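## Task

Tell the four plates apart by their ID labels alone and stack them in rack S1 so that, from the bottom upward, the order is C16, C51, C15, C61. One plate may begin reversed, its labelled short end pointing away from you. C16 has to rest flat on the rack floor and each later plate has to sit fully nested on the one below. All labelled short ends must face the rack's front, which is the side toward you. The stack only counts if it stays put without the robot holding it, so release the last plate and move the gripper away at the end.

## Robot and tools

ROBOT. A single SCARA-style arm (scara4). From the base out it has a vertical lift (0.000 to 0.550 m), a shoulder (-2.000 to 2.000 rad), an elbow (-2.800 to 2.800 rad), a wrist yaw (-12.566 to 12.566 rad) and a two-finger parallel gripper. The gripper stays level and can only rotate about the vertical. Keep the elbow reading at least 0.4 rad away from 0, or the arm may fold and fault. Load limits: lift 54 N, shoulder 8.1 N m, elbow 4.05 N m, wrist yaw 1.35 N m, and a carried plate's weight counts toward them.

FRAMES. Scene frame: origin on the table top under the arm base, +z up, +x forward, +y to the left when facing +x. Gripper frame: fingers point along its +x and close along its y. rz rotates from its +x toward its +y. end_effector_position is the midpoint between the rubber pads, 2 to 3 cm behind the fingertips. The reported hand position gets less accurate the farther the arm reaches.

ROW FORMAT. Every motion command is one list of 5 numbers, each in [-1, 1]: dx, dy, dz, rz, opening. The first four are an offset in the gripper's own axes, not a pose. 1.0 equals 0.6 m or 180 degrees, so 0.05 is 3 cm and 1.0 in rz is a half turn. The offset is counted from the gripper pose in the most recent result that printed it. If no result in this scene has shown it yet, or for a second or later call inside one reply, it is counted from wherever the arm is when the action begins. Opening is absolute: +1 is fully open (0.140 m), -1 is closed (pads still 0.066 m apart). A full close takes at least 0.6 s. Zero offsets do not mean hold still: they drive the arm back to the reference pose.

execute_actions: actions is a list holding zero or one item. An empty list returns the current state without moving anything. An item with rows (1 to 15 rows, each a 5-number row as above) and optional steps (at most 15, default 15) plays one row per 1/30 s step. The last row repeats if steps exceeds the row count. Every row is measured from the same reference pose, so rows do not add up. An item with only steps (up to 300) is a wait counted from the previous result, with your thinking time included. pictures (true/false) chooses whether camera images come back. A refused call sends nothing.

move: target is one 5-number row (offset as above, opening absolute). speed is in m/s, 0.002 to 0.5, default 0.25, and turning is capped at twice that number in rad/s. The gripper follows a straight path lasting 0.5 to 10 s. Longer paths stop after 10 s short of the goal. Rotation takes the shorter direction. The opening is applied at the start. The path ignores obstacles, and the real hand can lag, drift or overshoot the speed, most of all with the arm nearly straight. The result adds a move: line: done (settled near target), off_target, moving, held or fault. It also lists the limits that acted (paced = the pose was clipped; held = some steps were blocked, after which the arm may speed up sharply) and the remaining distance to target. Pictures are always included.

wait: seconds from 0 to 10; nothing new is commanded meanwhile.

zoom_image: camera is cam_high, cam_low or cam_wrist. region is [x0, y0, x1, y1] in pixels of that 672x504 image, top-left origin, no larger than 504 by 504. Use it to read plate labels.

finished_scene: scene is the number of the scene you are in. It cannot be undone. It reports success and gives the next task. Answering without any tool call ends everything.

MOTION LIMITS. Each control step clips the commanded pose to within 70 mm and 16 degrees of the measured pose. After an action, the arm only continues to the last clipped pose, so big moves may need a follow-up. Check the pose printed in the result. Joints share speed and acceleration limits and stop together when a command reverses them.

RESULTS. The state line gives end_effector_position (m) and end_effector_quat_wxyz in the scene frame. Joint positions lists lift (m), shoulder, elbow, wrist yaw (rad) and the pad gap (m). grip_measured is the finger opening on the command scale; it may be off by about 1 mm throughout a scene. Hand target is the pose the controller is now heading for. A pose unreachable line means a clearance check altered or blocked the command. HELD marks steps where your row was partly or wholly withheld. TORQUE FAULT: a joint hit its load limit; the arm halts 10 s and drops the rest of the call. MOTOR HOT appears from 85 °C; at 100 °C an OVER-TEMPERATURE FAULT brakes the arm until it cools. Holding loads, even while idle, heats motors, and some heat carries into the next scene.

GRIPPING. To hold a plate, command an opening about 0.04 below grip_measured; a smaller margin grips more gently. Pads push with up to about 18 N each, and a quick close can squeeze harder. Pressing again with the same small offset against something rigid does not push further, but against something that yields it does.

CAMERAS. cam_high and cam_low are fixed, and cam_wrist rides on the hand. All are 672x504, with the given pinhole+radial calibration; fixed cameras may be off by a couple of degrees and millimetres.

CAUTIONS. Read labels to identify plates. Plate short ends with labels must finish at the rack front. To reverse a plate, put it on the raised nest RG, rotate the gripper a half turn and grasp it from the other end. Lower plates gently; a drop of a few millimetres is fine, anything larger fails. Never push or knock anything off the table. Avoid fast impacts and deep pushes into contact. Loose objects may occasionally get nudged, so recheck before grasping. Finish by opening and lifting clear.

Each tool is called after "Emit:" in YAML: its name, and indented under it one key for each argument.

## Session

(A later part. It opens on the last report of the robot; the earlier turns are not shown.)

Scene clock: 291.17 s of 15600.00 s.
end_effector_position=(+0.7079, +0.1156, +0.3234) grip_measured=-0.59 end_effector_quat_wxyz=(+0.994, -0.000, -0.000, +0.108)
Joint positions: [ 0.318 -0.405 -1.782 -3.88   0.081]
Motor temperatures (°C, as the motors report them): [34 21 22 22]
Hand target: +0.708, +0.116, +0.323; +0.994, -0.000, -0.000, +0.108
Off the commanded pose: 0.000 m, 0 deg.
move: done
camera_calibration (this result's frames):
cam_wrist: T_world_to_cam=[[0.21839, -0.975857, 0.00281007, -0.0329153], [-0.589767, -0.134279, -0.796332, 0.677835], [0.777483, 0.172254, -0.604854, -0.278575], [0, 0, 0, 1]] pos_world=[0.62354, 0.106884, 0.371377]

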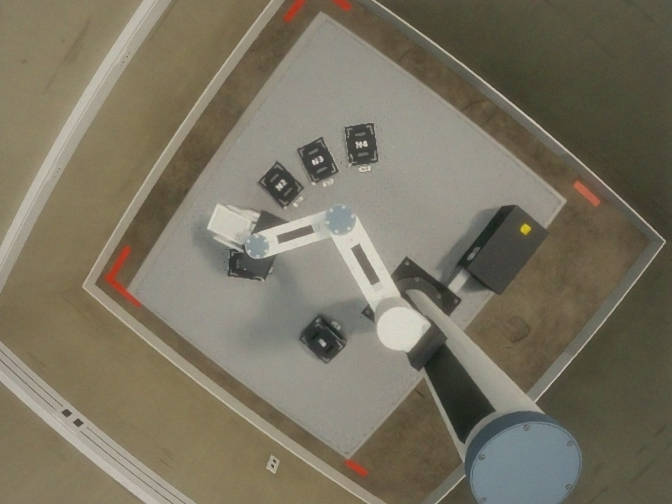

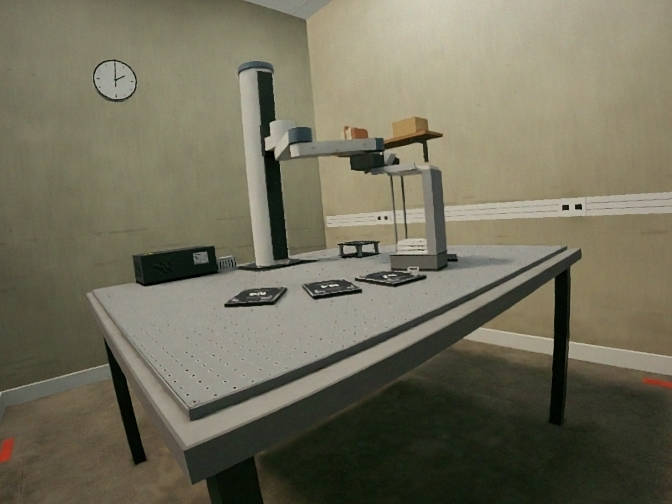

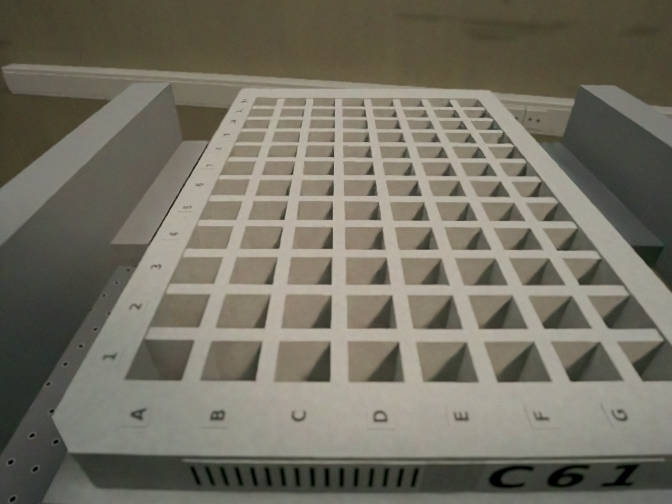

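Emit:
move:
  target: [0.0003,0,-0.3377,0,-0.63]
  speed: 0.3

Emit:
move:
  target: [0,0,-0.0084,0,-0.63]
  speed: 0.015

Emit:
move:
  target: [0,0,0,0,0.0]
  speed: 0.02

Emit:
move:
  target: [-0.3,0,0,0,0.0]
  speed: 0.4

Scene clock: 297.03 s of 15600.00 s.
end_effector_position=(+0.7080, +0.1156, +0.1208) grip_measured=-0.59 end_effector_quat_wxyz=(+0.994, -0.000, -0.000, +0.107)
Joint positions: [ 0.116 -0.404 -1.783 -3.88   0.081]
Motor temperatures (°C, as the motors report them): [34 21 22 22]
Hand target: +0.708, +0.116, +0.121; +0.994, -0.000, -0.000, +0.108
Off the commanded pose: 0.000 m, 0 deg.
After step 90, 1.73 s passed at rest.
move: done
camera_calibration (this result's frames):
cam_wrist: T_world_to_cam=[[0.21805, -0.975934, 0.00281007, -0.0321572], [-0.589814, -0.134073, -0.796332, 0.516539], [0.777543, 0.171982, -0.604854, -0.40128], [0, 0, 0, 1]] pos_world=[0.623687, 0.106884, 0.168711]

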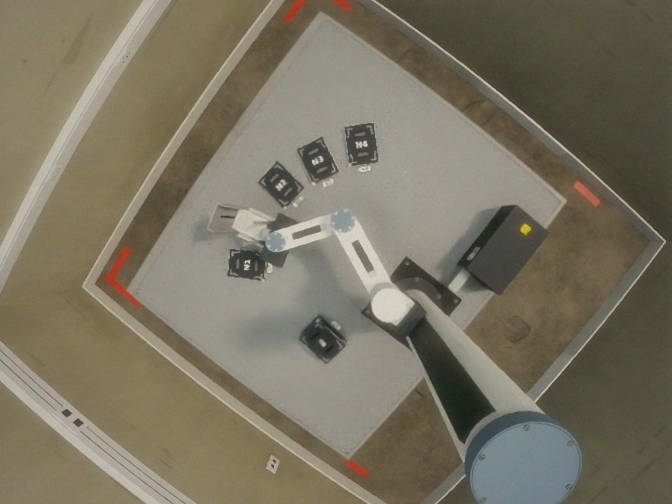

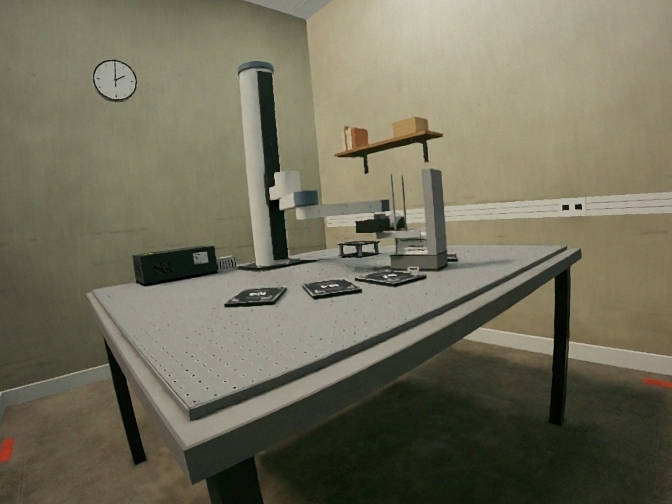

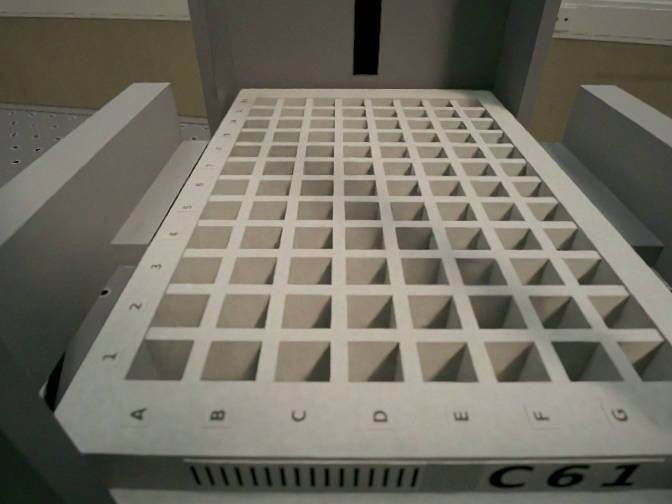

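Scene clock: 297.73 s of 15600.00 s.
end_effector_position=(+0.7080, +0.1155, +0.1157) grip_measured=-0.59 end_effector_quat_wxyz=(+0.994, -0.000, -0.000, +0.107)
Joint positions: [ 0.111 -0.404 -1.783 -3.88   0.081]
Motor temperatures (°C, as the motors report them): [34 21 22 22]
Hand target: +0.708, +0.116, +0.116; +0.994, -0.000, -0.000, +0.107
Off the commanded pose: 0.000 m, 0 deg.
move: done
camera_calibration (this result's frames):
cam_wrist: T_world_to_cam=[[0.218038, -0.975936, 0.00281007, -0.0321415], [-0.589816, -0.134066, -0.796332, 0.512504], [0.777545, 0.171973, -0.604854, -0.404346], [0, 0, 0, 1]] pos_world=[0.623688, 0.106878, 0.163643]

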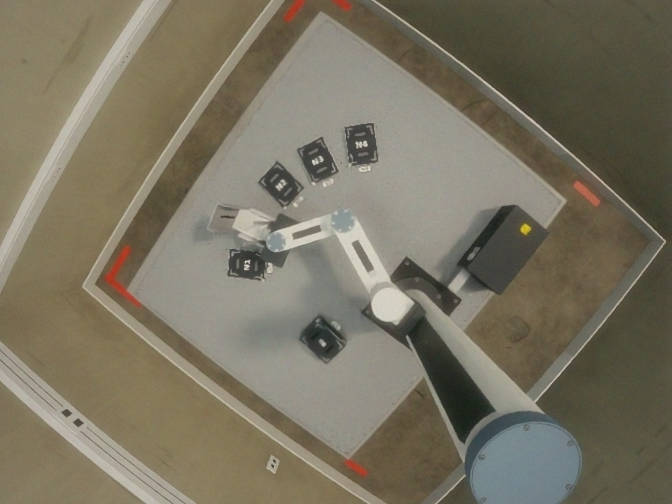

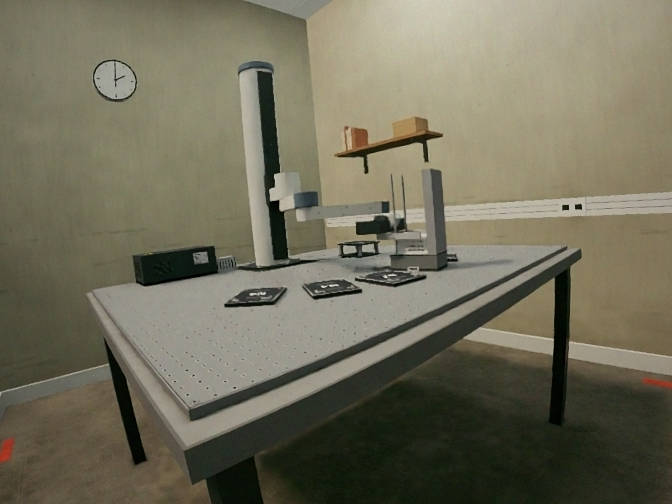

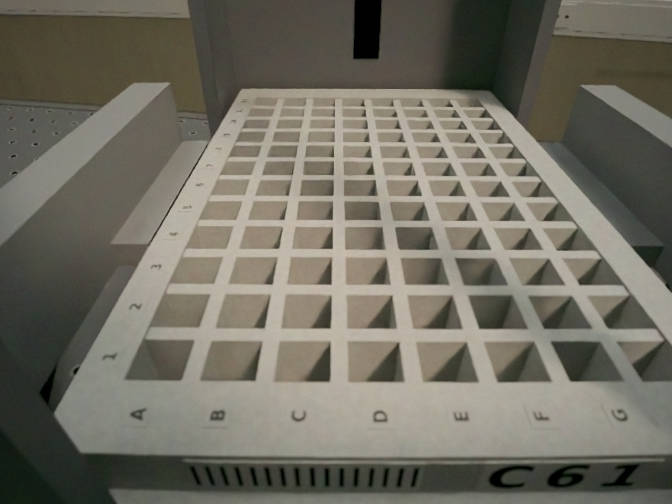

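Scene clock: 298.23 s of 15600.00 s.
end_effector_position=(+0.7080, +0.1155, +0.1157) grip_measured=+0.00 end_effector_quat_wxyz=(+0.994, -0.000, -0.000, +0.107)
Joint positions: [ 0.111 -0.404 -1.783 -3.88   0.103]
Motor temperatures (°C, as the motors report them): [34 21 22 22]
Hand target: +0.708, +0.116, +0.116; +0.994, -0.000, -0.000, +0.107
Off the commanded pose: 0.000 m, 0 deg.
move: done
camera_calibration (this result's frames):
cam_wrist: T_world_to_cam=[[0.218039, -0.975936, 0.00281007, -0.0321417], [-0.589815, -0.134067, -0.796332, 0.512504], [0.777545, 0.171974, -0.604854, -0.404346], [0, 0, 0, 1]] pos_world=[0.623688, 0.106878, 0.163643]

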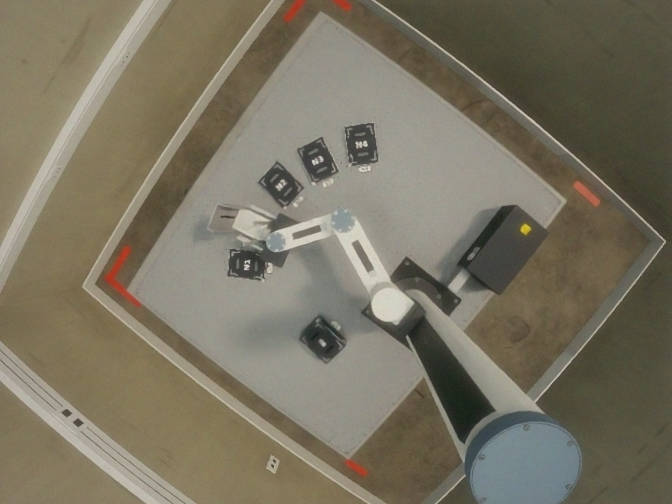

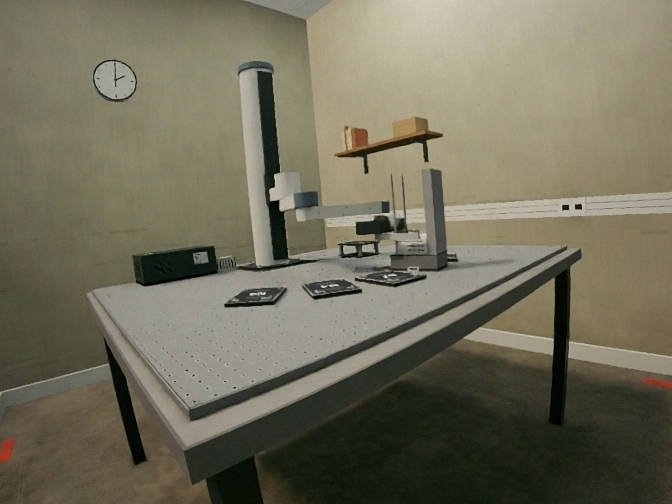

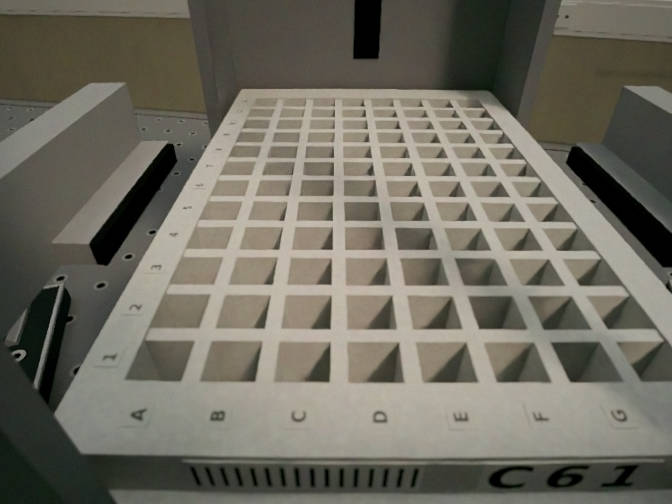

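Scene clock: 299.20 s of 15600.00 s.
end_effector_position=(+0.5320, +0.0773, +0.1157) grip_measured=+0.00 end_effector_quat_wxyz=(+0.994, -0.000, -0.000, +0.108)
Joint positions: [ 0.111 -0.756 -0.884 -4.427  0.103]
Motor temperatures (°C, as the motors report them): [34 21 22 22]
Hand target: +0.532, +0.077, +0.116; +0.994, -0.000, -0.000, +0.107
Off the commanded pose: 0.000 m, 0 deg.
move: done
camera_calibration (this result's frames):
cam_wrist: T_world_to_cam=[[0.218581, -0.975815, 0.00281007, -0.0314331], [-0.589741, -0.134394, -0.796332, 0.403539], [0.77745, 0.172405, -0.604854, -0.260903], [0, 0, 0, 1]] pos_world=[0.447693, 0.0685415, 0.163631]

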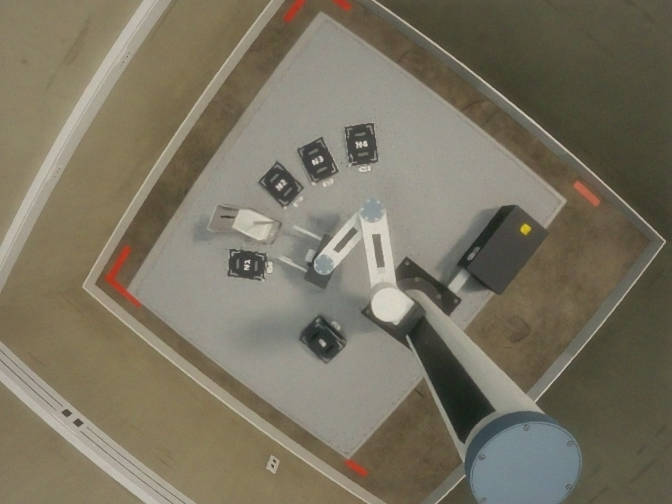

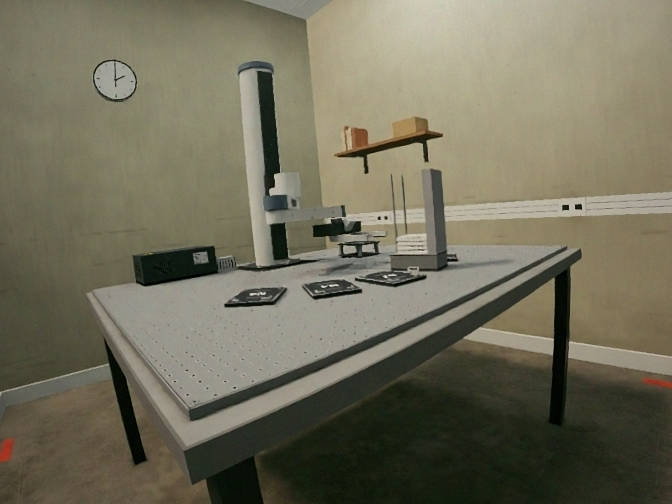

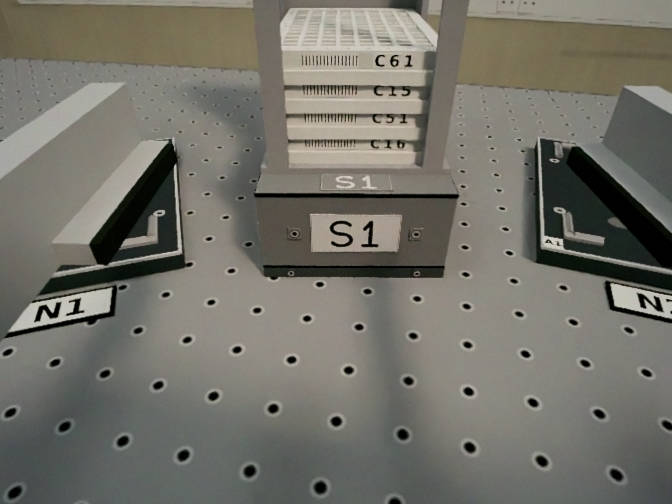

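Emit:
finished_scene:
  scene: 2

The scene is finished: the task was done.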